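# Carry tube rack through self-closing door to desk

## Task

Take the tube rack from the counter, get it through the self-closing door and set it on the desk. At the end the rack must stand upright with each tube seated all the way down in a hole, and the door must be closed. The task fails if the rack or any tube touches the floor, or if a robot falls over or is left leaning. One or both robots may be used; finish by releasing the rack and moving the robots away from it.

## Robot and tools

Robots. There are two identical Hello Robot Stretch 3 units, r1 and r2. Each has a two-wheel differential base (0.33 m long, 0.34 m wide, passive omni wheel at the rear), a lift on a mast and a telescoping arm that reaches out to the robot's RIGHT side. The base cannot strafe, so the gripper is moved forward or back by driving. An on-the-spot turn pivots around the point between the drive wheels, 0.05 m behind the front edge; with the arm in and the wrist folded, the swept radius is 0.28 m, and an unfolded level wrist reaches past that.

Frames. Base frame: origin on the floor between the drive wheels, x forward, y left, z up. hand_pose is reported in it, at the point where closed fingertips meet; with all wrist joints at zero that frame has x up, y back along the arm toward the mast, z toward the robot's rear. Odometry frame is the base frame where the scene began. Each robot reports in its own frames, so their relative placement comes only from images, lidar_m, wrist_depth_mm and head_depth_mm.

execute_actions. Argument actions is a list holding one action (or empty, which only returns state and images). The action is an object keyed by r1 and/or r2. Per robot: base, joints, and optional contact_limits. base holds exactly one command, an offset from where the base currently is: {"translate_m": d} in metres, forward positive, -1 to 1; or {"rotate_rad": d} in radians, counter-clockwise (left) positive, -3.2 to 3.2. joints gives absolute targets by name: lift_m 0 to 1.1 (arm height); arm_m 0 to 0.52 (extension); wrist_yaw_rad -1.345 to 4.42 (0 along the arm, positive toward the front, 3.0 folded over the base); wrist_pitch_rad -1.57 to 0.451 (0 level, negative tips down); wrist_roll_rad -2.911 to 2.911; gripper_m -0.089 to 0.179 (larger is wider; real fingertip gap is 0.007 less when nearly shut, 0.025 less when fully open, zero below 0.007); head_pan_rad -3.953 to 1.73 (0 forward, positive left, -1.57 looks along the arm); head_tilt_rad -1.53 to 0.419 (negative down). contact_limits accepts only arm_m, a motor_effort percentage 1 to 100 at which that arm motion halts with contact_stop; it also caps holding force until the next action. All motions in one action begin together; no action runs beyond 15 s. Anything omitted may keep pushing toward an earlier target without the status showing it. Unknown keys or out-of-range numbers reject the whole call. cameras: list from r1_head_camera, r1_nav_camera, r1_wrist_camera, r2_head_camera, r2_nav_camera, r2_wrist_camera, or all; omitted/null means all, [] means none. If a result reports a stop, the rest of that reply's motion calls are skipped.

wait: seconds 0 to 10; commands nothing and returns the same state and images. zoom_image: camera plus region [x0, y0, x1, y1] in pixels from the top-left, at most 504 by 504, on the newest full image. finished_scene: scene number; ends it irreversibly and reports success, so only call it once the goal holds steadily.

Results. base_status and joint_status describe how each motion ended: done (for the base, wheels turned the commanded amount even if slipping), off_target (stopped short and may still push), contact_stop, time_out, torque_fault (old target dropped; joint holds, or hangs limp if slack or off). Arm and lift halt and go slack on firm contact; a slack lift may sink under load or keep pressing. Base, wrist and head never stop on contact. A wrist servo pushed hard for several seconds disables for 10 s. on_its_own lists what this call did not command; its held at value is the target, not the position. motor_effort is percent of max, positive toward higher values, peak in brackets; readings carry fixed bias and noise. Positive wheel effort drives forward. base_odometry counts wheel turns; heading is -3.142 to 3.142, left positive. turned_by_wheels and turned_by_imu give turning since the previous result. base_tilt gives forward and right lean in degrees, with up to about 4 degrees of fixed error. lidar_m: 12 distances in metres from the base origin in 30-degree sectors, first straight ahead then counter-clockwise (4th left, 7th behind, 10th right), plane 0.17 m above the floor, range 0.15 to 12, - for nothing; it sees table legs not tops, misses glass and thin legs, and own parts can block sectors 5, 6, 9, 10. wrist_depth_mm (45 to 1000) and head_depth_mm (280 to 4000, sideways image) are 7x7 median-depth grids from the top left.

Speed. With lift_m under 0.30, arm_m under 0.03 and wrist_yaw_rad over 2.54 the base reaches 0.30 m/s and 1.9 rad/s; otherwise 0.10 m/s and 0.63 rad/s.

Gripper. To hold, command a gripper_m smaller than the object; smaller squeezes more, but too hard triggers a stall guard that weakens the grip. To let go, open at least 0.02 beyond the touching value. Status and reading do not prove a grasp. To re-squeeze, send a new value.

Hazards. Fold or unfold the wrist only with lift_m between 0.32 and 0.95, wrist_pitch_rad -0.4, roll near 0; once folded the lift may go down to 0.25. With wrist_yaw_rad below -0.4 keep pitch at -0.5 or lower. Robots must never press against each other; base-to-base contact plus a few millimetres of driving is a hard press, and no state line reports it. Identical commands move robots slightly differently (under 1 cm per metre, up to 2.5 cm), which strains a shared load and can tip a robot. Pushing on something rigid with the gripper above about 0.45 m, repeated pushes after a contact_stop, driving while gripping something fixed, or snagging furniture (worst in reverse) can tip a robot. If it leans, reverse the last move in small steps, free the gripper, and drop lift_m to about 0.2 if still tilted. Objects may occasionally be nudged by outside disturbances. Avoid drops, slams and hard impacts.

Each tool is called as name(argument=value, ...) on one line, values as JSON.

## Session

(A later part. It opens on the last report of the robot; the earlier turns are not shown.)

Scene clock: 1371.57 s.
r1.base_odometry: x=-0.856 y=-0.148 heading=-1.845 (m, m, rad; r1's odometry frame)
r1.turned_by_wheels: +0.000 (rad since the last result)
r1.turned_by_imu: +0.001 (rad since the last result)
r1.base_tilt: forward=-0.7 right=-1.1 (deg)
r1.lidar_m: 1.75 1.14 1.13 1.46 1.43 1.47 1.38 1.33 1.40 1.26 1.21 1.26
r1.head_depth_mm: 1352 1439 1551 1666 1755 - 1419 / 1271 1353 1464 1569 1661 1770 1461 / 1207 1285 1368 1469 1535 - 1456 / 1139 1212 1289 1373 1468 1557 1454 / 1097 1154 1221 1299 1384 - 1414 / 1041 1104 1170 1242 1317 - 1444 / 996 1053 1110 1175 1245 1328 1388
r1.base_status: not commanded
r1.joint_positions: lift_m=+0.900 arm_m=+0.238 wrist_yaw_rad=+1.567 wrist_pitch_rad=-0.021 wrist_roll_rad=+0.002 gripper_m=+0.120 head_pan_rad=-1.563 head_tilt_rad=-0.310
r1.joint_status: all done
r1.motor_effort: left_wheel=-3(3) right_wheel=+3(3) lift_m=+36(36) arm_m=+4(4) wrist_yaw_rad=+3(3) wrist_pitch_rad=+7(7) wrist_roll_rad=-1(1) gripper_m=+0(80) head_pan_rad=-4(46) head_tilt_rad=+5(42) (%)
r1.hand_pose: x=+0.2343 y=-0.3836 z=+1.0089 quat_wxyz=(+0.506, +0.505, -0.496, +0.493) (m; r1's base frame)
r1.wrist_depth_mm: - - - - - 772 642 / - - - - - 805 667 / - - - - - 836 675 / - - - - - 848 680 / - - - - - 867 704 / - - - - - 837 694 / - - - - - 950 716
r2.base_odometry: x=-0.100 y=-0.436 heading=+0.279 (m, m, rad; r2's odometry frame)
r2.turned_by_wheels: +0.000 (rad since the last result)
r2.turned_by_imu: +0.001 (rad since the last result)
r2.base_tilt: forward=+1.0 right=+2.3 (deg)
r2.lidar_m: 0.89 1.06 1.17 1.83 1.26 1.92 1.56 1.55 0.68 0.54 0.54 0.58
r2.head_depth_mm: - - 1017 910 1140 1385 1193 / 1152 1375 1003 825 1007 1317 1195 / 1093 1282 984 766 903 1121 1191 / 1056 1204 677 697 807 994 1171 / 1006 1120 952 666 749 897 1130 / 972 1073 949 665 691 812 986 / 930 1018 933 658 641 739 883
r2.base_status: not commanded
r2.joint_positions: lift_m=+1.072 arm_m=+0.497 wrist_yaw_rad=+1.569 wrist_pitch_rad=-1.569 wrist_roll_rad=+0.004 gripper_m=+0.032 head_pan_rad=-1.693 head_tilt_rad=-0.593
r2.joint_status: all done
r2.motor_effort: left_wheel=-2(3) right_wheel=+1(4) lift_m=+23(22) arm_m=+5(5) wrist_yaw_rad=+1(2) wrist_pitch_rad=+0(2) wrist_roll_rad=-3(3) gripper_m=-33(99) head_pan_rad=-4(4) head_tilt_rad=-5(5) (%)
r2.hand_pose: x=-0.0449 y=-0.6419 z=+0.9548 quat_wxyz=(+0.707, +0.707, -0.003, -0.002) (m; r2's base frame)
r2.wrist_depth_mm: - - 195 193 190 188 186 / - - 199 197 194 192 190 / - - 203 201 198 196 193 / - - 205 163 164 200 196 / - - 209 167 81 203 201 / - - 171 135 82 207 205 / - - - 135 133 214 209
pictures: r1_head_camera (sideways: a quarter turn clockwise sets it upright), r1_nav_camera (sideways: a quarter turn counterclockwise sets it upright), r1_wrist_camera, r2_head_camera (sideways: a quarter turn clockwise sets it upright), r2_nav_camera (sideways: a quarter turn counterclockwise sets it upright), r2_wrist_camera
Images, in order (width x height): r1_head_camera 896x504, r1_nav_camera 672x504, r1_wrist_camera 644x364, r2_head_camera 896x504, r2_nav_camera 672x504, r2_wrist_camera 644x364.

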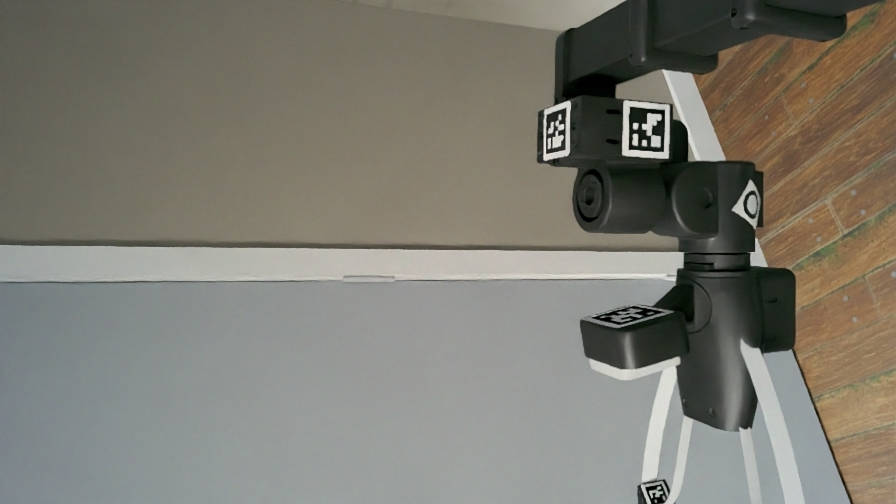

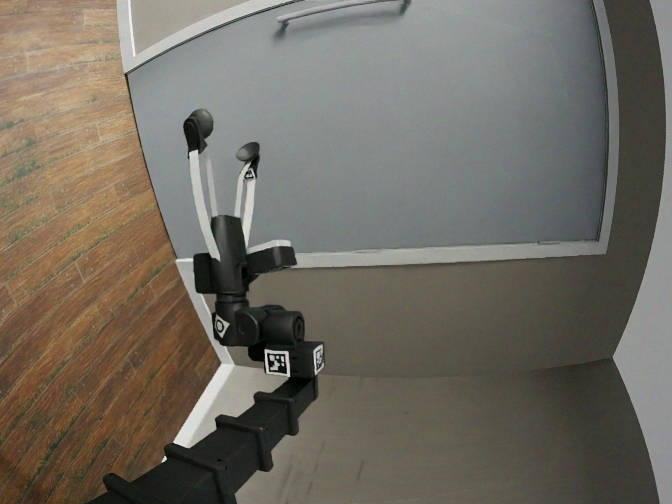

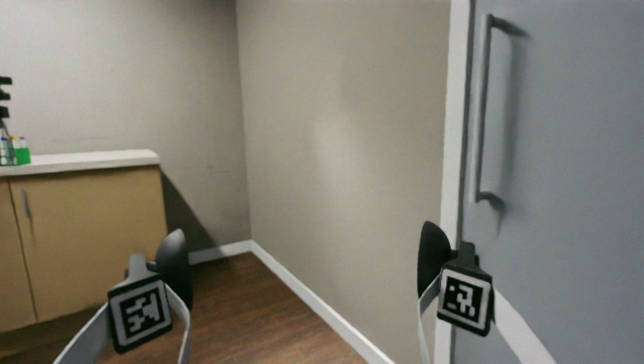

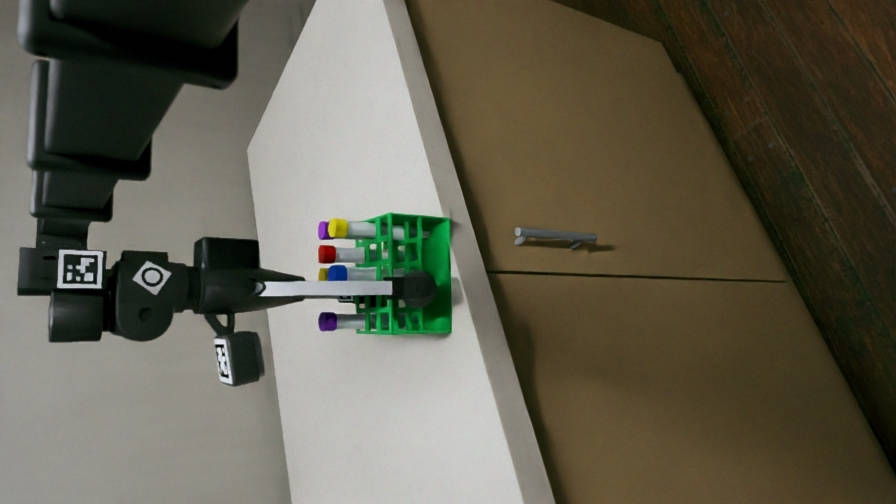

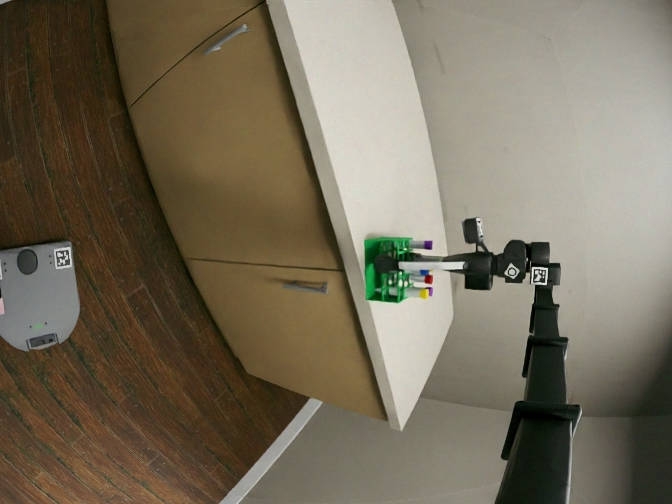

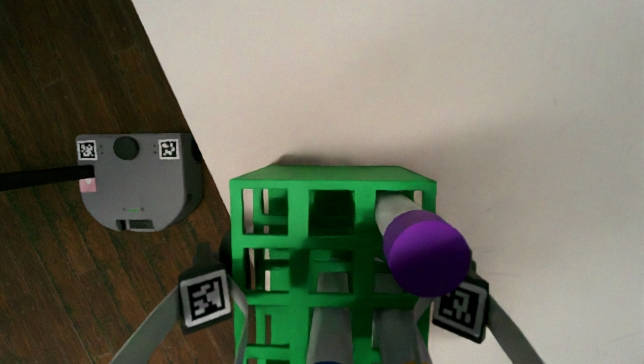

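execute_actions(actions=[{"r1": {"base": {"rotate_rad": -0.24}, "joints": {"arm_m": 0.03, "head_pan_rad": 0.0, "head_tilt_rad": -0.6}}, "r2": {"joints": {"lift_m": 1.1}}}], cameras=["r2_wrist_camera", "r2_head_camera", "r2_nav_camera"])

Scene clock: 1494.33 s.
r1.base_odometry: x=-0.856 y=-0.148 heading=-2.085 (m, m, rad; r1's odometry frame)
r1.turned_by_wheels: -0.240 (rad since the last result)
r1.turned_by_imu: -0.236 (rad since the last result)
r1.base_tilt: forward=-0.7 right=-1.1 (deg)
r1.lidar_m: 1.44 1.80 1.13 1.60 1.41 1.42 1.51 1.34 1.33 1.37 1.21 1.21
r1.head_depth_mm: 1138 1235 1344 1478 1592 1492 1179 / 1242 1357 1491 1635 1702 1420 1205 / 1360 1493 1656 1861 1730 1418 1208 / 1504 1681 1876 2019 1731 1421 1208 / 1684 1892 2149 2208 1731 1417 1201 / 1911 2198 2522 2184 1733 1423 1201 / 2144 2352 2555 2189 1721 1424 1208
r1.base_status: done
r1.joint_positions: lift_m=+0.900 arm_m=+0.030 wrist_yaw_rad=+1.568 wrist_pitch_rad=-0.021 wrist_roll_rad=+0.002 gripper_m=+0.120 head_pan_rad=-0.007 head_tilt_rad=-0.593
r1.joint_status: all done
r1.motor_effort: left_wheel=+3(7) right_wheel=-2(6) lift_m=+36(36) arm_m=-5(5) wrist_yaw_rad=+2(3) wrist_pitch_rad=+7(7) wrist_roll_rad=-1(1) gripper_m=+0(0) head_pan_rad=+4(52) head_tilt_rad=-4(23) (%)
r1.hand_pose: x=+0.2343 y=-0.1760 z=+1.0089 quat_wxyz=(+0.506, +0.505, -0.495, +0.494) (m; r1's base frame)
r1.wrist_depth_mm: - - - - - 896 746 / - - - - - 914 800 / - - - - - 953 804 / - - - - - 952 793 / - - - - - 974 801 / - - - - - 949 827 / - - - - - - 876
r2.base_odometry: x=-0.100 y=-0.436 heading=+0.279 (m, m, rad; r2's odometry frame)
r2.turned_by_wheels: +0.000 (rad since the last result)
r2.turned_by_imu: +0.001 (rad since the last result)
r2.base_tilt: forward=+1.0 right=+2.2 (deg)
r2.lidar_m: 0.89 1.06 1.16 1.83 1.26 1.92 1.56 1.55 0.68 0.54 0.54 0.58
r2.head_depth_mm: - 1463 1014 915 1139 1397 1197 / 1252 1358 995 828 1007 1314 1197 / 1165 1264 985 765 907 1127 1190 / 1110 1226 666 680 809 996 1173 / 988 1110 951 665 748 893 1121 / 973 1065 943 661 690 812 983 / 932 1024 932 657 638 740 883
r2.base_status: not commanded
r2.joint_positions: lift_m=+1.100 arm_m=+0.497 wrist_yaw_rad=+1.569 wrist_pitch_rad=-1.569 wrist_roll_rad=+0.004 gripper_m=+0.045 head_pan_rad=-1.693 head_tilt_rad=-0.593
r2.joint_status: all done
r2.on_its_own: gripper_m is held at +0.044, not at your +0.030, by its stall guard, which is not easing now
r2.motor_effort: left_wheel=-3(3) right_wheel=+3(4) lift_m=+44(48) arm_m=+3(4) wrist_yaw_rad=+2(1) wrist_pitch_rad=+0(0) wrist_roll_rad=-2(2) gripper_m=-17(24) head_pan_rad=-4(4) head_tilt_rad=-5(5) (%)
r2.hand_pose: x=-0.0450 y=-0.6419 z=+0.9820 quat_wxyz=(+0.707, +0.707, -0.003, -0.002) (m; r2's base frame)
r2.wrist_depth_mm: - - 219 216 213 212 208 / - - 224 221 217 215 212 / - - 229 225 223 220 216 / - - 233 161 223 223 221 / - - - 142 90 230 224 / - - 185 144 141 235 230 / - - - 144 139 239 236
pictures: r2_head_camera (sideways: a quarter turn clockwise sets it upright), r2_nav_camera (sideways: a quarter turn counterclockwise sets it upright), r2_wrist_camera
Images, in order (width x height): r2_head_camera 896x504, r2_nav_camera 672x504, r2_wrist_camera 644x364.

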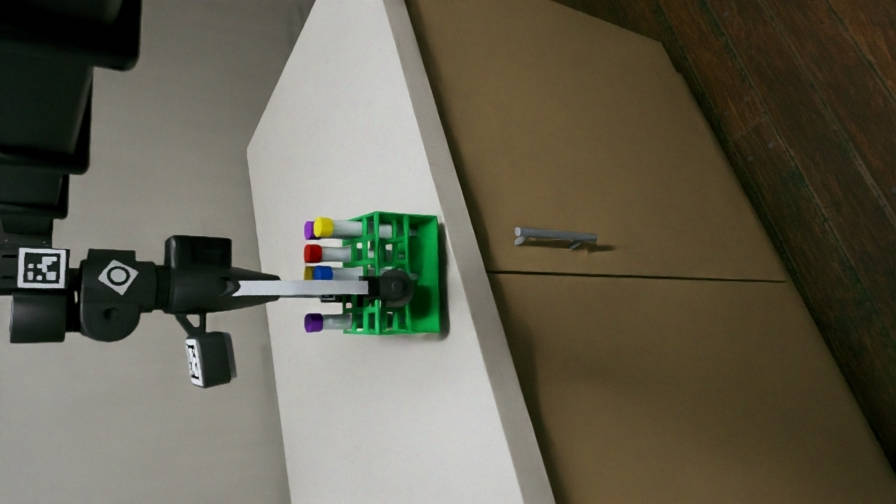

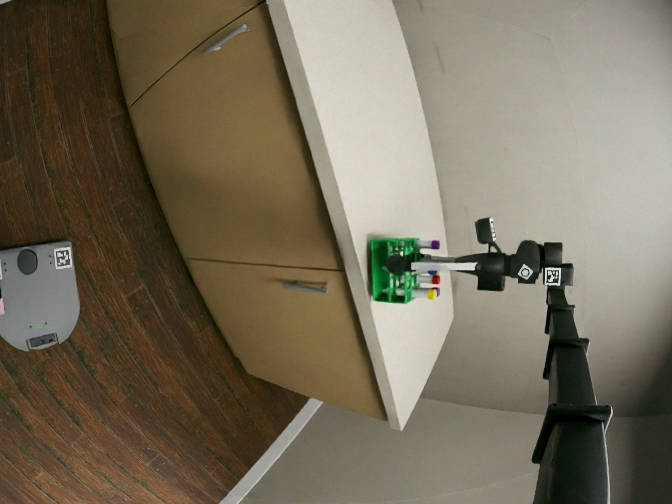

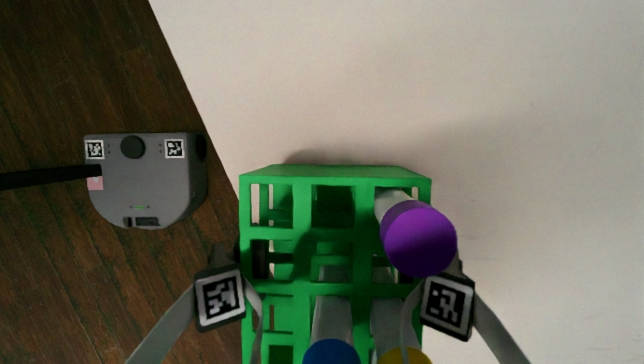

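zoom_image(camera="r2_head_camera", region=[200, 150, 560, 400])

Region (200, 150, 560, 400) of r2_head_camera's 896x504 image, scaled by 1.400, with more detail than that image has; it fills the top 350 rows of this view, and the rest is white.

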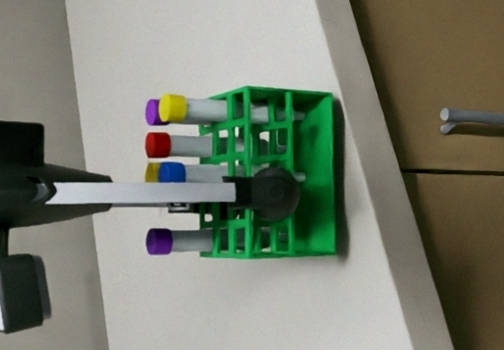

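execute_actions(actions=[{"r1": {"base": {"translate_m": 0.82}}, "r2": {"joints": {"arm_m": 0.44}}}], cameras=["r2_wrist_camera", "r2_head_camera", "r1_head_camera"])

Scene clock: 1569.67 s.
r1.base_odometry: x=-1.260 y=-0.862 heading=-2.085 (m, m, rad; r1's odometry frame)
r1.turned_by_wheels: +0.000 (rad since the last result)
r1.turned_by_imu: +0.007 (rad since the last result)
r1.base_tilt: forward=-0.6 right=-1.1 (deg)
r1.lidar_m: 0.78 1.21 1.21 1.00 1.97 1.98 2.20 1.94 1.23 0.75 0.65 0.66
r1.head_depth_mm: 607 657 715 782 866 946 1100 / 660 720 790 875 980 1111 1179 / 727 798 885 989 1124 1287 1206 / 805 893 1003 1137 1321 1385 1207 / 899 1011 1158 1342 1581 1428 1205 / 1023 1168 1357 1634 1711 1427 1206 / 1183 1389 1662 1980 1732 1416 1203
r1.base_status: done
r1.joint_positions: lift_m=+0.900 arm_m=+0.030 wrist_yaw_rad=+1.568 wrist_pitch_rad=-0.021 wrist_roll_rad=+0.002 gripper_m=+0.120 head_pan_rad=-0.007 head_tilt_rad=-0.593
r1.joint_status: not commanded
r1.motor_effort: left_wheel=+2(10) right_wheel=-2(2) lift_m=+36(36) arm_m=-5(5) wrist_yaw_rad=+1(2) wrist_pitch_rad=+7(7) wrist_roll_rad=-1(1) gripper_m=+0(0) head_pan_rad=+3(3) head_tilt_rad=-3(4) (%)
r1.hand_pose: x=+0.2343 y=-0.1760 z=+1.0089 quat_wxyz=(+0.506, +0.505, -0.495, +0.494) (m; r1's base frame)
r1.wrist_depth_mm: - - 847 628 500 408 348 / - - 889 642 506 419 358 / - - 916 667 517 428 361 / - - 984 705 528 437 367 / - - - 706 559 448 371 / - - - 736 600 434 382 / - - - 777 593 477 388
r2.base_odometry: x=-0.100 y=-0.436 heading=+0.279 (m, m, rad; r2's odometry frame)
r2.turned_by_wheels: +0.000 (rad since the last result)
r2.turned_by_imu: +0.002 (rad since the last result)
r2.base_tilt: forward=+1.0 right=+2.3 (deg)
r2.lidar_m: 0.89 1.06 1.17 1.83 2.58 0.95 1.08 1.55 0.68 0.54 0.54 0.58
r2.head_depth_mm: - 1459 1017 913 1141 1396 1194 / 1243 1358 1001 828 1003 1315 1200 / 1169 1275 986 762 904 1126 1186 / 1119 1192 972 642 810 1000 1178 / 998 1112 954 642 750 891 1115 / 974 1067 949 663 690 813 980 / 931 1020 939 658 637 741 881
r2.base_status: not commanded
r2.joint_positions: lift_m=+1.100 arm_m=+0.440 wrist_yaw_rad=+1.569 wrist_pitch_rad=-1.569 wrist_roll_rad=+0.004 gripper_m=+0.045 head_pan_rad=-1.693 head_tilt_rad=-0.593
r2.joint_status: all done
r2.on_its_own: gripper_m is held at +0.044, not at your +0.030, by its stall guard, which is not easing now
r2.motor_effort: left_wheel=-3(3) right_wheel=+4(4) lift_m=+44(44) arm_m=-4(3) wrist_yaw_rad=+1(2) wrist_pitch_rad=+0(0) wrist_roll_rad=-3(2) gripper_m=-17(16) head_pan_rad=-4(4) head_tilt_rad=-5(5) (%)
r2.hand_pose: x=-0.0450 y=-0.5855 z=+0.9820 quat_wxyz=(+0.707, +0.707, -0.002, -0.002) (m; r2's base frame)
r2.wrist_depth_mm: - - - 216 214 211 208 / - - - 222 218 215 212 / - - - 225 224 220 217 / - - - 161 224 225 222 / - - - 141 90 229 224 / - - 184 144 141 233 230 / - - - 143 139 239 235
pictures: r1_head_camera (sideways: a quarter turn clockwise sets it upright), r2_head_camera (sideways: a quarter turn clockwise sets it upright), r2_wrist_camera
Images, in order (width x height): r1_head_camera 896x504, r2_head_camera 896x504, r2_wrist_camera 644x364.

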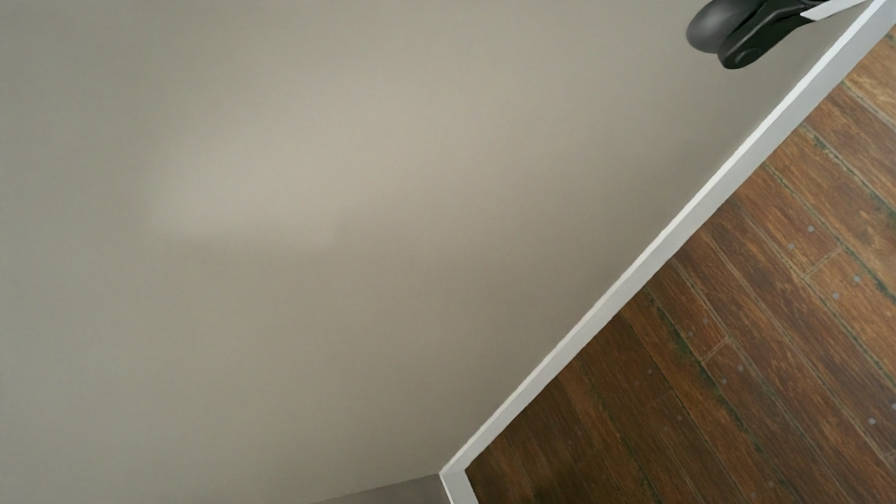

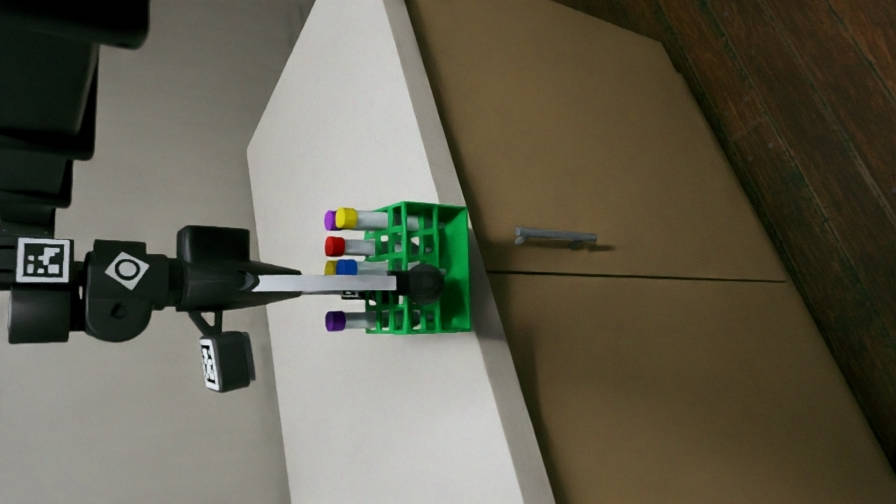

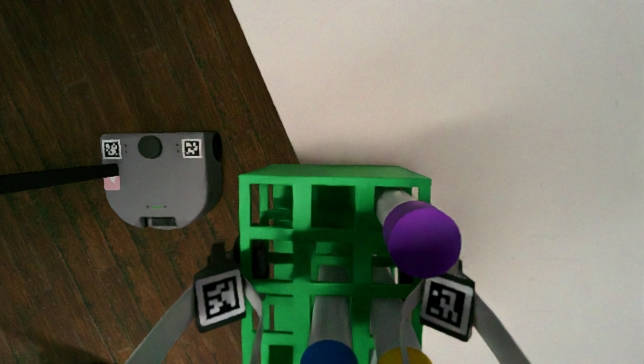

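execute_actions(actions=[{"r1": {"base": {"rotate_rad": -0.8}, "joints": {"head_tilt_rad": -0.3, "head_pan_rad": -0.5}}, "r2": {"joints": {"arm_m": 0.02}}}], cameras=["r2_wrist_camera", "r2_head_camera", "r1_head_camera", "r1_wrist_camera"])

Scene clock: 1580.30 s.
r1.base_odometry: x=-1.260 y=-0.862 heading=-2.885 (m, m, rad; r1's odometry frame)
r1.turned_by_wheels: -0.800 (rad since the last result)
r1.turned_by_imu: -0.792 (rad since the last result)
r1.base_tilt: forward=-0.6 right=-1.0 (deg)
r1.lidar_m: 0.65 0.68 0.96 1.21 1.26 1.00 1.96 2.06 2.00 1.94 0.91 0.68
r1.head_depth_mm: 687 735 792 858 935 1031 1141 / 654 697 748 803 870 951 1051 / 621 661 708 757 817 889 971 / 593 631 669 715 770 830 904 / 566 596 620 659 717 779 843 / 543 574 607 641 681 726 783 / 509 537 569 606 646 693 746
r1.base_status: done
r1.joint_positions: lift_m=+0.900 arm_m=+0.030 wrist_yaw_rad=+1.568 wrist_pitch_rad=-0.021 wrist_roll_rad=+0.002 gripper_m=+0.120 head_pan_rad=-0.493 head_tilt_rad=-0.310
r1.joint_status: all done
r1.motor_effort: left_wheel=+3(8) right_wheel=-3(7) lift_m=+36(36) arm_m=-5(5) wrist_yaw_rad=+2(2) wrist_pitch_rad=+7(7) wrist_roll_rad=-1(1) gripper_m=+1(0) head_pan_rad=-4(38) head_tilt_rad=+4(22) (%)
r1.hand_pose: x=+0.2343 y=-0.1760 z=+1.0089 quat_wxyz=(+0.506, +0.505, -0.495, +0.494) (m; r1's base frame)
r1.wrist_depth_mm: 528 523 532 537 536 546 550 / 539 560 538 551 551 559 564 / 557 563 572 571 571 571 583 / 587 578 590 582 593 590 600 / 589 589 617 600 598 631 614 / 616 613 610 620 624 631 650 / 637 625 655 648 646 636 647
r2.base_odometry: x=-0.100 y=-0.436 heading=+0.279 (m, m, rad; r2's odometry frame)
r2.turned_by_wheels: +0.000 (rad since the last result)
r2.turned_by_imu: +0.001 (rad since the last result)
r2.base_tilt: forward=+1.0 right=+2.3 (deg)
r2.lidar_m: 0.89 1.06 1.17 1.82 2.59 1.08 0.95 1.55 0.67 0.54 0.54 0.58
r2.head_depth_mm: - - - - - 1391 1201 / - - - - - - 293 / - - - - - - - / - - - - - 923 308 / - 1131 - 657 717 913 1017 / 971 1071 940 663 - - 983 / 932 1025 936 656 590 - 885
r2.base_status: not commanded
r2.joint_positions: lift_m=+1.100 arm_m=+0.020 wrist_yaw_rad=+1.570 wrist_pitch_rad=-1.569 wrist_roll_rad=+0.004 gripper_m=+0.045 head_pan_rad=-1.693 head_tilt_rad=-0.593
r2.joint_status: all done
r2.on_its_own: gripper_m is held at +0.044, not at your +0.030, by its stall guard, which is not easing now
r2.motor_effort: left_wheel=-3(3) right_wheel=+3(4) lift_m=+44(45) arm_m=-4(4) wrist_yaw_rad=+1(1) wrist_pitch_rad=+0(0) wrist_roll_rad=-2(3) gripper_m=-18(17) head_pan_rad=-5(5) head_tilt_rad=-4(5) (%)
r2.hand_pose: x=-0.0450 y=-0.1655 z=+0.9820 quat_wxyz=(+0.707, +0.707, -0.002, -0.001) (m; r2's base frame)
r2.wrist_depth_mm: - - - - - 620 427 / - - - - - 688 457 / - - - - - 776 496 / - - - 159 - 882 543 / - - - 141 91 - 602 / - - 184 144 141 - 659 / - - - 144 139 - 732
pictures: r1_head_camera (sideways: a quarter turn clockwise sets it upright), r1_wrist_camera, r2_head_camera (sideways: a quarter turn clockwise sets it upright), r2_wrist_camera
Images, in order (width x height): r1_head_camera 896x504, r1_wrist_camera 644x364, r2_head_camera 896x504, r2_wrist_camera 644x364.

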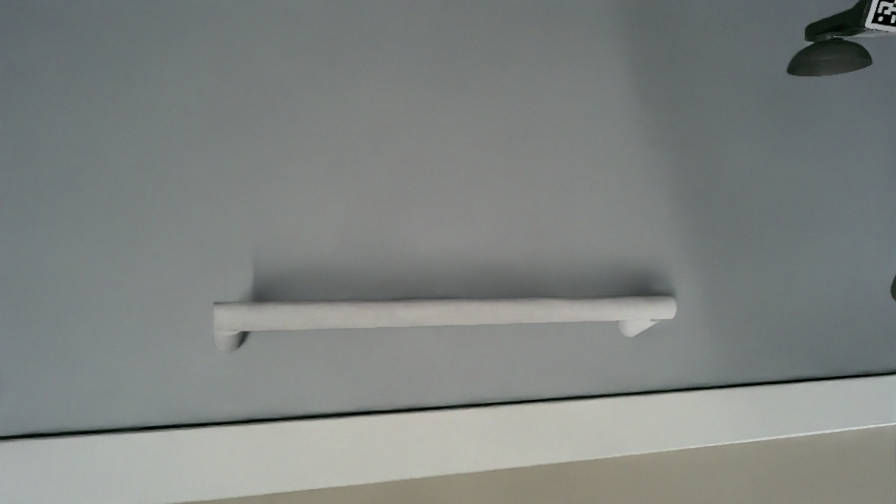

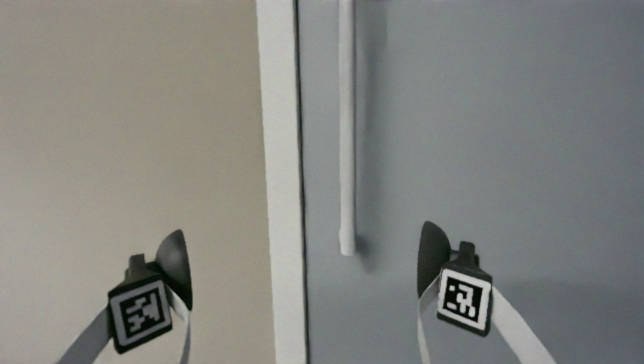

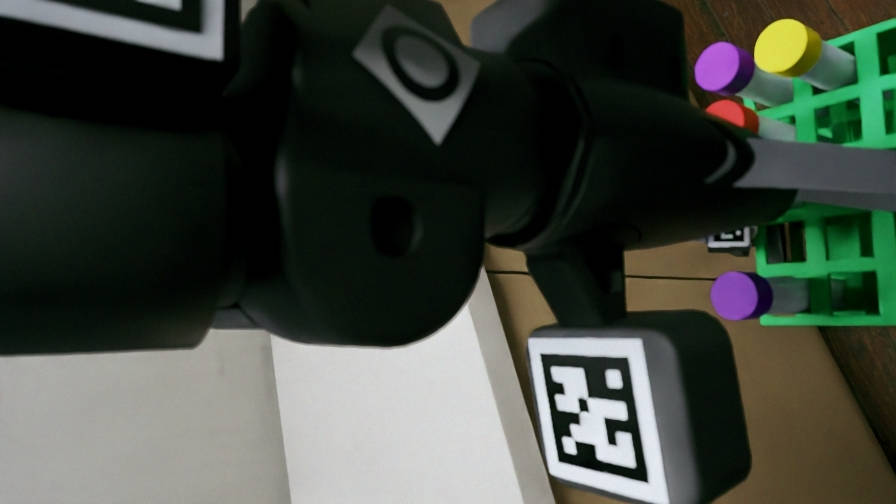

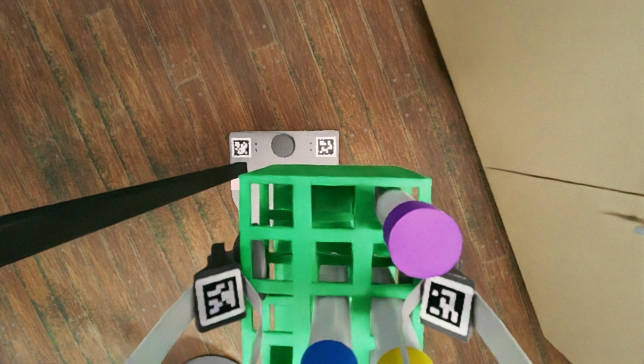

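execute_actions(actions=[{"r1": {"base": {"translate_m": 0.25}, "joints": {"arm_m": 0.1}}, "r2": {"base": {"rotate_rad": 2.8}}}], cameras=["r2_wrist_camera", "r2_head_camera", "r1_wrist_camera", "r2_nav_camera"])

Scene clock: 1617.10 s.
r1.base_odometry: x=-1.501 y=-0.925 heading=-2.884 (m, m, rad; r1's odometry frame)
r1.turned_by_wheels: +0.000 (rad since the last result)
r1.turned_by_imu: +0.003 (rad since the last result)
r1.base_tilt: forward=-0.7 right=-1.1 (deg)
r1.lidar_m: 0.40 0.43 0.60 1.24 1.26 1.28 2.22 2.31 2.01 1.43 0.56 0.40
r1.head_depth_mm: 407 437 471 509 554 610 679 / 387 409 442 476 516 565 622 / 369 386 406 434 414 443 518 / 351 373 397 425 456 492 536 / 331 345 367 391 418 449 483 / 310 327 349 371 399 429 463 / 306 325 343 363 386 412 442
r1.base_status: done
r1.joint_positions: lift_m=+0.900 arm_m=+0.100 wrist_yaw_rad=+1.568 wrist_pitch_rad=-0.021 wrist_roll_rad=+0.002 gripper_m=+0.120 head_pan_rad=-0.493 head_tilt_rad=-0.310
r1.joint_status: all done
r1.motor_effort: left_wheel=+3(11) right_wheel=-2(4) lift_m=+36(36) arm_m=+5(5) wrist_yaw_rad=+2(2) wrist_pitch_rad=+7(7) wrist_roll_rad=-1(1) gripper_m=+0(0) head_pan_rad=-4(4) head_tilt_rad=+4(3) (%)
r1.hand_pose: x=+0.2343 y=-0.2452 z=+1.0089 quat_wxyz=(+0.506, +0.505, -0.495, +0.494) (m; r1's base frame)
r1.wrist_depth_mm: 300 293 298 295 302 303 306 / 308 304 311 308 306 316 312 / 313 316 315 316 322 324 321 / 324 319 321 322 331 333 334 / 331 336 331 340 339 341 342 / 344 348 339 347 352 352 352 / 351 357 347 358 364 366 369
r2.base_odometry: x=-0.100 y=-0.436 heading=+3.079 (m, m, rad; r2's odometry frame)
r2.turned_by_wheels: +2.800 (rad since the last result)
r2.turned_by_imu: +2.778 (rad since the last result)
r2.base_tilt: forward=+1.0 right=+2.3 (deg)
r2.lidar_m: 1.17 1.17 0.98 0.60 0.54 0.54 0.64 1.06 1.07 1.30 2.53 2.60
r2.head_depth_mm: - - - - - 1384 1203 / - - - - - - 293 / - - - - - - - / - - - - - 1442 308 / - 1538 - 1932 1851 1378 1132 / 1454 1640 1896 2093 - - 1173 / 1639 1879 2208 2194 1815 - 1165
r2.base_status: done
r2.joint_positions: lift_m=+1.100 arm_m=+0.020 wrist_yaw_rad=+1.570 wrist_pitch_rad=-1.568 wrist_roll_rad=+0.004 gripper_m=+0.045 head_pan_rad=-1.693 head_tilt_rad=-0.593
r2.joint_status: not commanded
r2.on_its_own: gripper_m is held at +0.044, not at your +0.030, by its stall guard, which is not easing now
r2.motor_effort: left_wheel=-4(8) right_wheel=+5(8) lift_m=+44(45) arm_m=-5(5) wrist_yaw_rad=+1(1) wrist_pitch_rad=-1(1) wrist_roll_rad=-2(3) gripper_m=-17(17) head_pan_rad=-4(5) head_tilt_rad=-4(5) (%)
r2.hand_pose: x=-0.0447 y=-0.1655 z=+0.9820 quat_wxyz=(+0.707, +0.707, -0.003, -0.001) (m; r2's base frame)
r2.wrist_depth_mm: - - - - - - - / - - - - - - - / - - - - - - - / 924 - - 158 - - - / - - - 141 91 - - / 715 906 184 144 141 - - / 632 758 907 144 139 - 974
pictures: r1_wrist_camera, r2_head_camera (sideways: a quarter turn clockwise sets it upright), r2_nav_camera (sideways: a quarter turn counterclockwise sets it upright), r2_wrist_camera
Images, in order (width x height): r1_wrist_camera 644x364, r2_head_camera 896x504, r2_nav_camera 672x504, r2_wrist_camera 644x364.

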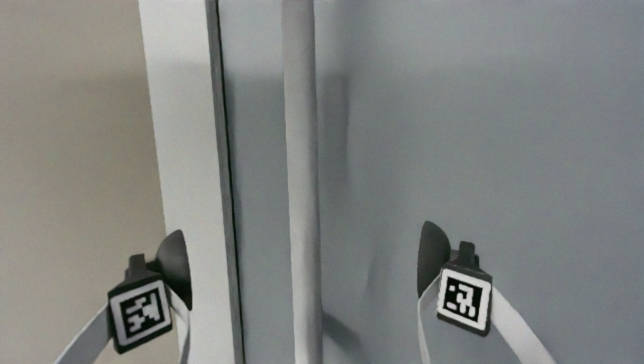

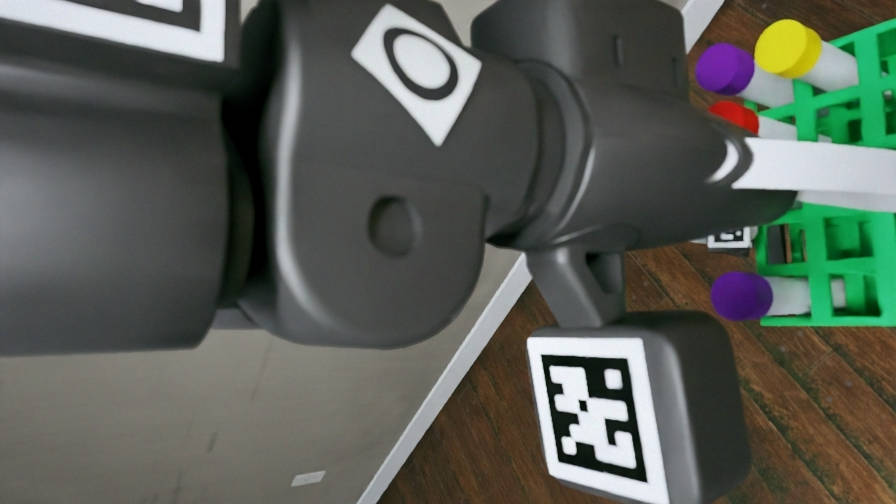

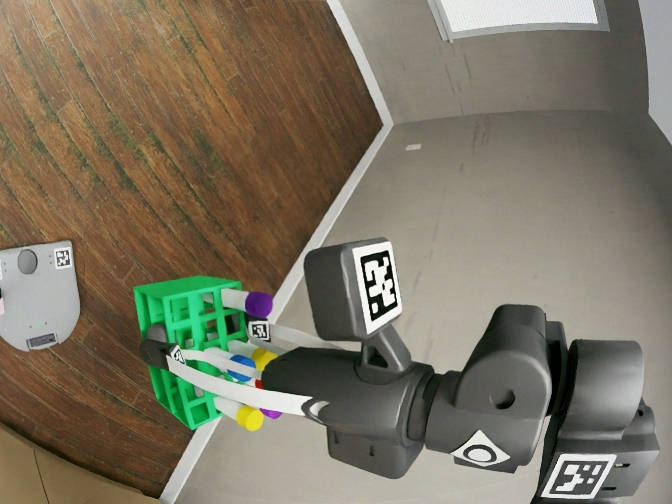

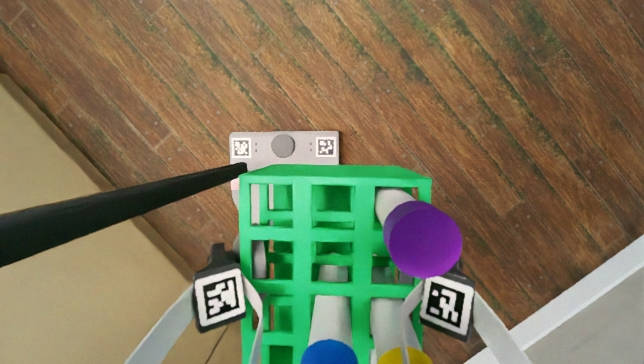

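execute_actions(actions=[{"r1": {"base": {"translate_m": 0.13}}}], cameras=["r1_wrist_camera"])

execute_actions(actions=[{"r1": {"joints": {"gripper_m": -0.05}}}], cameras=["r1_wrist_camera", "r1_nav_camera"])

Scene clock: 1631.40 s.
r1.base_odometry: x=-1.627 y=-0.958 heading=-2.884 (m, m, rad; r1's odometry frame)
r1.turned_by_wheels: +0.000 (rad since the last result)
r1.turned_by_imu: +0.002 (rad since the last result)
r1.base_tilt: forward=-0.5 right=-1.1 (deg)
r1.lidar_m: 0.28 0.29 0.40 1.21 1.27 1.40 2.35 2.46 2.01 0.97 0.38 0.28
r1.head_depth_mm: - 283 302 327 354 375 321 / - - 287 306 332 363 400 / - - - 291 311 338 365 / - - - - 285 298 324 / - - - - - 289 312 / - - - - - 285 301 / - - - - - - 286
r1.base_status: done
r1.joint_positions: lift_m=+0.900 arm_m=+0.100 wrist_yaw_rad=+1.568 wrist_pitch_rad=-0.021 wrist_roll_rad=+0.002 gripper_m=+0.120 head_pan_rad=-0.493 head_tilt_rad=-0.310
r1.joint_status: not commanded
r1.motor_effort: left_wheel=+3(10) right_wheel=-3(3) lift_m=+36(37) arm_m=+5(5) wrist_yaw_rad=+2(2) wrist_pitch_rad=+7(7) wrist_roll_rad=-1(1) gripper_m=+0(0) head_pan_rad=-4(3) head_tilt_rad=+4(4) (%)
r1.hand_pose: x=+0.2343 y=-0.2452 z=+1.0089 quat_wxyz=(+0.506, +0.505, -0.495, +0.494) (m; r1's base frame)
r1.wrist_depth_mm: 164 167 177 114 179 181 182 / 169 171 184 117 184 186 186 / 174 175 188 120 190 191 193 / 179 179 194 123 197 197 198 / 195 185 202 126 202 204 205 / 202 190 208 131 208 211 211 / 211 199 215 135 217 219 219
r2.base_odometry: x=-0.100 y=-0.436 heading=+3.079 (m, m, rad; r2's odometry frame)
r2.turned_by_wheels: +0.000 (rad since the last result)
r2.turned_by_imu: +0.001 (rad since the last result)
r2.base_tilt: forward=+1.1 right=+2.3 (deg)
r2.lidar_m: 1.40 1.29 0.98 0.60 0.54 0.54 0.64 1.06 1.07 1.30 2.52 2.59
r2.head_depth_mm: - - - - - 1375 1205 / - - - - - - 294 / - - - - - - - / - - - - - 1434 308 / - 1533 - 1965 1859 1371 1131 / 1462 1644 1881 2111 - - 1165 / 1649 1897 2238 2190 1804 - 1154
r2.base_status: not commanded
r2.joint_positions: lift_m=+1.100 arm_m=+0.020 wrist_yaw_rad=+1.570 wrist_pitch_rad=-1.568 wrist_roll_rad=+0.004 gripper_m=+0.045 head_pan_rad=-1.693 head_tilt_rad=-0.593
r2.joint_status: not commanded
r2.on_its_own: gripper_m is held at +0.044, not at your +0.030, by its stall guard, which is not easing now
r2.motor_effort: left_wheel=-4(4) right_wheel=+5(5) lift_m=+44(44) arm_m=-4(4) wrist_yaw_rad=+0(0) wrist_pitch_rad=-1(1) wrist_roll_rad=-3(2) gripper_m=-18(18) head_pan_rad=-5(4) head_tilt_rad=-5(5) (%)
r2.hand_pose: x=-0.0447 y=-0.1655 z=+0.9820 quat_wxyz=(+0.707, +0.707, -0.003, -0.001) (m; r2's base frame)
r2.wrist_depth_mm: - - - - - - - / - - - - - - - / - - - - - - - / 908 - - 159 - - - / - - - 142 91 - - / 709 891 184 144 142 - - / 623 743 918 144 139 - 986
pictures: r1_wrist_camera
Images, in order (width x height): r1_wrist_camera 644x364.

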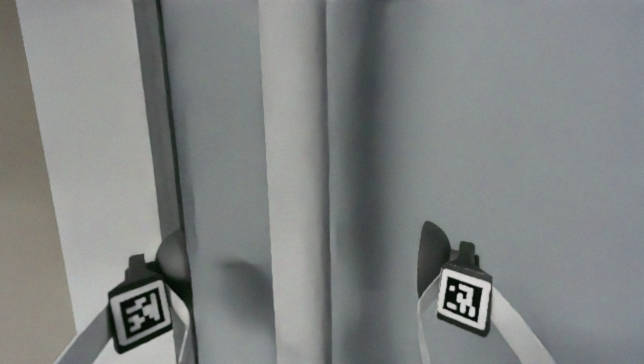

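Scene clock: 1633.60 s.
r1.base_odometry: x=-1.627 y=-0.958 heading=-2.884 (m, m, rad; r1's odometry frame)
r1.turned_by_wheels: +0.000 (rad since the last result)
r1.turned_by_imu: +0.001 (rad since the last result)
r1.base_tilt: forward=-0.6 right=-1.1 (deg)
r1.lidar_m: 0.28 0.29 0.40 1.21 1.27 1.39 2.35 2.45 2.01 0.96 0.38 0.28
r1.head_depth_mm: - - 298 322 350 374 311 / - - 285 302 327 357 387 / - - - 287 306 333 364 / - - - - 284 297 324 / - - - - - 289 312 / - - - - - 285 300 / - - - - - - 286
r1.base_status: not commanded
r1.joint_positions: lift_m=+0.900 arm_m=+0.100 wrist_yaw_rad=+1.573 wrist_pitch_rad=-0.021 wrist_roll_rad=+0.002 gripper_m=-0.049 head_pan_rad=-0.493 head_tilt_rad=-0.310
r1.joint_status: all done
r1.motor_effort: left_wheel=+5(5) right_wheel=-6(8) lift_m=+36(36) arm_m=+5(5) wrist_yaw_rad=-4(4) wrist_pitch_rad=+7(7) wrist_roll_rad=-1(1) gripper_m=-24(98) head_pan_rad=-4(4) head_tilt_rad=+3(4) (%)
r1.hand_pose: x=+0.2343 y=-0.2442 z=+1.0089 quat_wxyz=(+0.505, +0.506, -0.494, +0.495) (m; r1's base frame)
r1.wrist_depth_mm: 163 167 175 109 176 177 177 / 168 171 179 111 180 182 182 / 175 175 186 115 186 188 189 / 182 179 190 118 193 193 195 / 194 186 197 121 199 199 200 / 203 193 201 124 205 206 207 / 210 198 212 132 212 213 215
r2.base_odometry: x=-0.100 y=-0.436 heading=+3.079 (m, m, rad; r2's odometry frame)
r2.turned_by_wheels: +0.000 (rad since the last result)
r2.turned_by_imu: +0.000 (rad since the last result)
r2.base_tilt: forward=+1.0 right=+2.3 (deg)
r2.lidar_m: 1.40 1.29 0.98 0.60 0.54 0.54 0.65 1.06 1.07 1.30 2.53 2.59
r2.head_depth_mm: - - - - - 1384 1199 / - - - - - - 294 / - - - - - - - / - - - - - 1436 308 / - 1526 - 1953 1878 1375 1132 / 1458 1647 1889 2102 - - 1174 / 1650 1879 2214 2176 1828 - 1163
r2.base_status: not commanded
r2.joint_positions: lift_m=+1.100 arm_m=+0.020 wrist_yaw_rad=+1.570 wrist_pitch_rad=-1.568 wrist_roll_rad=+0.004 gripper_m=+0.045 head_pan_rad=-1.693 head_tilt_rad=-0.593
r2.joint_status: not commanded
r2.on_its_own: gripper_m is held at +0.044, not at your +0.030, by its stall guard, which is not easing now
r2.motor_effort: left_wheel=-4(4) right_wheel=+5(5) lift_m=+44(44) arm_m=-4(5) wrist_yaw_rad=+0(0) wrist_pitch_rad=-1(1) wrist_roll_rad=-3(2) gripper_m=-17(18) head_pan_rad=-5(4) head_tilt_rad=-5(5) (%)
r2.hand_pose: x=-0.0447 y=-0.1655 z=+0.9820 quat_wxyz=(+0.707, +0.707, -0.003, -0.001) (m; r2's base frame)
r2.wrist_depth_mm: - - - - - - - / - - - - - - - / - - - - - - - / 909 - - 158 - - - / - - - 142 90 - - / 697 899 184 144 141 - - / 640 748 901 144 139 - 975
pictures: r1_nav_camera (sideways: a quarter turn counterclockwise sets it upright), r1_wrist_camera
Images, in order (width x height): r1_nav_camera 672x504, r1_wrist_camera 644x364.

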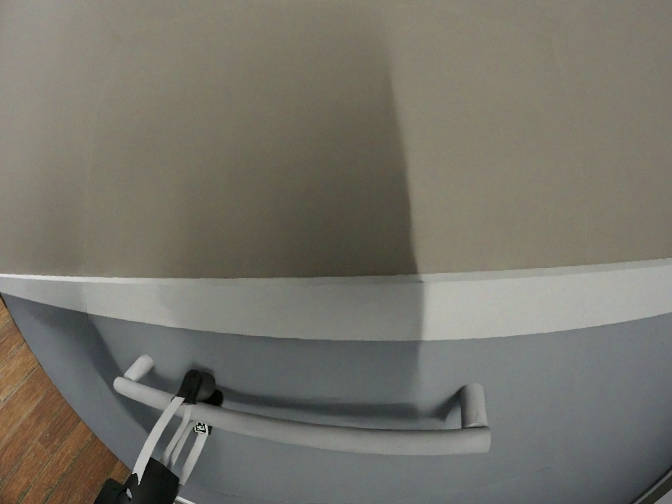

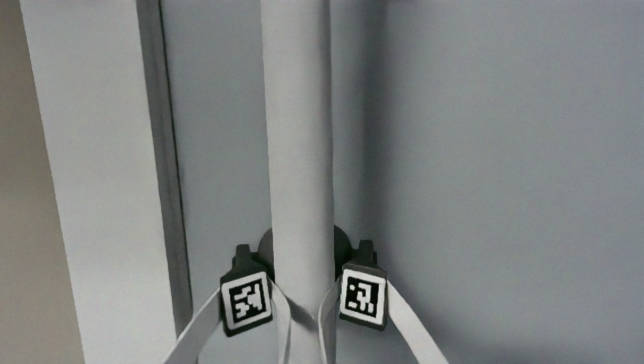

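execute_actions(actions=[{"r1": {"joints": {"arm_m": 0.11}, "contact_limits": {"arm_m": 1}}}], cameras=[])

Scene clock: 1657.57 s.
r1.base_odometry: x=-1.627 y=-0.958 heading=-2.884 (m, m, rad; r1's odometry frame)
r1.turned_by_wheels: +0.000 (rad since the last result)
r1.turned_by_imu: +0.001 (rad since the last result)
r1.base_tilt: forward=-0.6 right=-1.1 (deg)
r1.lidar_m: 0.28 0.29 0.40 1.21 1.27 1.40 2.35 2.46 2.01 0.97 0.38 0.28
r1.head_depth_mm: - - 298 322 350 374 311 / - - 285 302 327 357 387 / - - - 287 306 333 364 / - - - - 284 297 323 / - - - - - 289 312 / - - - - - 285 300 / - - - - - - 286
r1.base_status: not commanded
r1.joint_positions: lift_m=+0.900 arm_m=+0.100 wrist_yaw_rad=+1.573 wrist_pitch_rad=-0.021 wrist_roll_rad=+0.002 gripper_m=-0.037 head_pan_rad=-0.493 head_tilt_rad=-0.310
r1.joint_status: arm_m contact_stop (moved +0.000 of +0.010)
r1.on_its_own: gripper_m is held at -0.038, not at your -0.050, by its stall guard, which is not easing now; arm_m is slack since a contact_stop, until your next command for it (your +0.110 is given up)
r1.motor_effort: left_wheel=+5(5) right_wheel=-6(6) lift_m=+36(36) arm_m=+0(1) wrist_yaw_rad=-3(4) wrist_pitch_rad=+7(7) wrist_roll_rad=-1(1) gripper_m=-20(20) head_pan_rad=-4(4) head_tilt_rad=+4(4) (%)
r1.contact_limits: arm_m 1 (drawing in: default 26, maximum 42; extending or still: default 34, maximum 57)
r1.hand_pose: x=+0.2343 y=-0.2442 z=+1.0089 quat_wxyz=(+0.505, +0.506, -0.494, +0.495) (m; r1's base frame)
r1.wrist_depth_mm: 164 167 174 109 176 178 178 / 168 170 179 112 181 182 182 / 173 175 184 115 187 187 188 / 181 181 190 119 194 193 194 / 195 187 196 121 199 199 201 / 203 191 202 123 205 205 207 / 211 198 211 132 212 214 213
r2.base_odometry: x=-0.100 y=-0.436 heading=+3.079 (m, m, rad; r2's odometry frame)
r2.turned_by_wheels: +0.000 (rad since the last result)
r2.turned_by_imu: +0.001 (rad since the last result)
r2.base_tilt: forward=+1.0 right=+2.3 (deg)
r2.lidar_m: 1.40 1.29 0.98 0.60 0.54 0.54 0.64 1.06 1.07 1.30 2.52 2.60
r2.head_depth_mm: - - - - - 1383 1198 / - - - - - - 293 / - - - - - - - / - - - - - 1428 309 / - 1526 - 1953 1862 1382 1131 / 1462 1650 1884 2100 - - 1169 / 1633 1903 2228 2171 1799 - 1158
r2.base_status: not commanded
r2.joint_positions: lift_m=+1.100 arm_m=+0.020 wrist_yaw_rad=+1.570 wrist_pitch_rad=-1.568 wrist_roll_rad=+0.004 gripper_m=+0.045 head_pan_rad=-1.693 head_tilt_rad=-0.593
r2.joint_status: not commanded
r2.on_its_own: gripper_m is held at +0.044, not at your +0.030, by its stall guard, which is not easing now
r2.motor_effort: left_wheel=-4(4) right_wheel=+5(5) lift_m=+44(44) arm_m=-4(4) wrist_yaw_rad=+0(0) wrist_pitch_rad=-1(1) wrist_roll_rad=-2(2) gripper_m=-17(18) head_pan_rad=-4(4) head_tilt_rad=-5(5) (%)
r2.hand_pose: x=-0.0447 y=-0.1655 z=+0.9820 quat_wxyz=(+0.707, +0.707, -0.003, -0.001) (m; r2's base frame)
r2.wrist_depth_mm: - - - - - - - / - - - - - - - / - - - - - - - / 911 - - 159 - - - / - - - 142 90 - - / 711 885 184 144 142 - - / 634 756 938 143 139 - 979
pictures: none
No camera images: the call's "cameras" was empty. Leave "cameras" out to get every camera's image.

Arm is slack now. Test a first pull.

execute_actions(actions=[{"r1": {"base": {"translate_m": -0.2}}}], cameras=["r1_wrist_camera", "r1_nav_camera"])

Scene clock: 1664.43 s.
r1.base_odometry: x=-1.434 y=-0.907 heading=-2.884 (m, m, rad; r1's odometry frame)
r1.turned_by_wheels: +0.000 (rad since the last result)
r1.turned_by_imu: +0.001 (rad since the last result)
r1.base_tilt: forward=-0.6 right=-1.0 (deg)
r1.lidar_m: 0.47 0.50 0.70 1.23 1.26 1.22 2.15 2.25 2.00 1.67 0.38 0.31
r1.head_depth_mm: - - 294 318 352 394 444 / - - - 289 309 342 381 / 2515 2672 2793 297 309 330 356 / 2452 2603 2700 2949 2499 1844 1460 / 2348 2466 2535 2778 2370 1709 1372 / 371 392 415 441 471 507 548 / 361 382 406 432 460 492 526
r1.base_status: done
r1.joint_positions: lift_m=+0.900 arm_m=+0.101 wrist_yaw_rad=+1.469 wrist_pitch_rad=-0.020 wrist_roll_rad=+0.002 gripper_m=-0.034 head_pan_rad=-0.493 head_tilt_rad=-0.309
r1.joint_status: not commanded
r1.on_its_own: wrist_yaw_rad is held at +1.493, not at your +1.570, by its stall guard, which is still easing; gripper_m is held at -0.035, not at your -0.050, by its stall guard, which is not easing now; arm_m is slack since a contact_stop, until your next command for it (your +0.110 is given up)
r1.motor_effort: left_wheel=+1(6) right_wheel=-4(16) lift_m=+36(36) arm_m=-1(2) wrist_yaw_rad=+29(71) wrist_pitch_rad=+7(7) wrist_roll_rad=-1(1) gripper_m=-21(24) head_pan_rad=-4(4) head_tilt_rad=+4(4) (%)
r1.hand_pose: x=+0.2330 y=-0.2724 z=+1.0091 quat_wxyz=(+0.529, +0.480, -0.520, +0.468) (m; r1's base frame)
r1.wrist_depth_mm: 339 155 164 108 201 224 252 / 346 160 171 111 206 231 264 / 354 164 175 115 214 241 273 / 367 170 179 119 220 249 282 / 374 176 183 121 229 257 296 / 386 387 185 125 240 267 313 / 399 413 197 133 246 280 328
r2.base_odometry: x=-0.100 y=-0.436 heading=+3.079 (m, m, rad; r2's odometry frame)
r2.turned_by_wheels: +0.000 (rad since the last result)
r2.turned_by_imu: +0.001 (rad since the last result)
r2.base_tilt: forward=+1.0 right=+2.3 (deg)
r2.lidar_m: 1.11 1.55 0.98 0.60 0.54 0.54 0.65 1.06 1.07 1.30 2.52 2.59
r2.head_depth_mm: - - - - - 1378 1202 / - - - - - - 293 / - - - - - - - / - - - - - 1441 308 / - 1543 - 1958 1886 1384 1136 / 1461 1644 1884 2117 - - 1167 / 1647 1872 2222 2210 1810 - 1163
r2.base_status: not commanded
r2.joint_positions: lift_m=+1.100 arm_m=+0.020 wrist_yaw_rad=+1.570 wrist_pitch_rad=-1.568 wrist_roll_rad=+0.004 gripper_m=+0.045 head_pan_rad=-1.693 head_tilt_rad=-0.593
r2.joint_status: not commanded
r2.on_its_own: gripper_m is held at +0.044, not at your +0.030, by its stall guard, which is not easing now
r2.motor_effort: left_wheel=-4(4) right_wheel=+5(5) lift_m=+44(44) arm_m=-5(4) wrist_yaw_rad=-1(0) wrist_pitch_rad=-1(1) wrist_roll_rad=-2(3) gripper_m=-18(17) head_pan_rad=-4(4) head_tilt_rad=-5(4) (%)
r2.hand_pose: x=-0.0447 y=-0.1655 z=+0.9820 quat_wxyz=(+0.707, +0.707, -0.003, -0.001) (m; r2's base frame)
r2.wrist_depth_mm: - - - - - - - / - - - - - - - / - - - - - - - / 928 - - 158 - - - / - - - 141 90 - - / 719 904 184 144 141 - - / 632 764 915 144 139 - 993
pictures: r1_nav_camera (sideways: a quarter turn counterclockwise sets it upright), r1_wrist_camera
Images, in order (width x height): r1_nav_camera 672x504, r1_wrist_camera 644x364.

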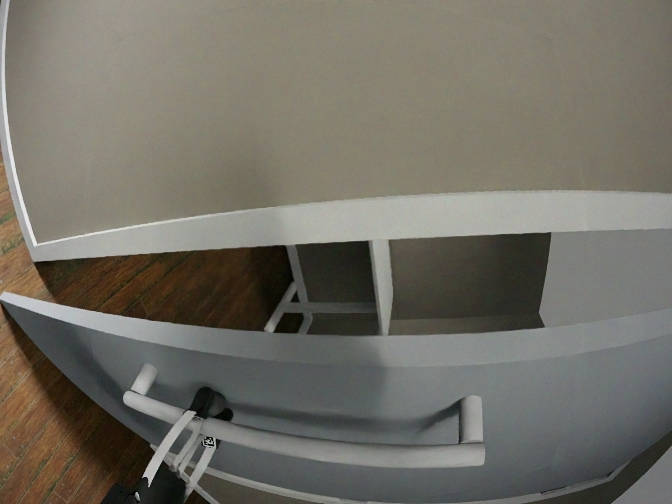

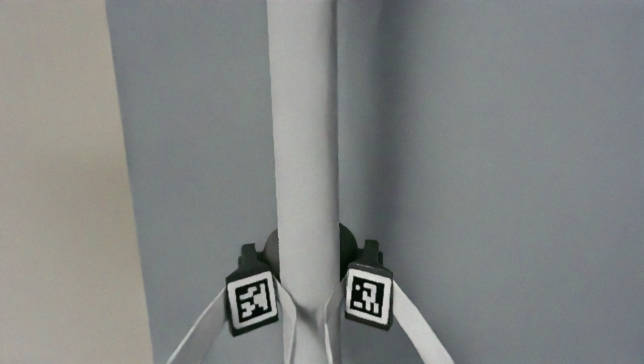

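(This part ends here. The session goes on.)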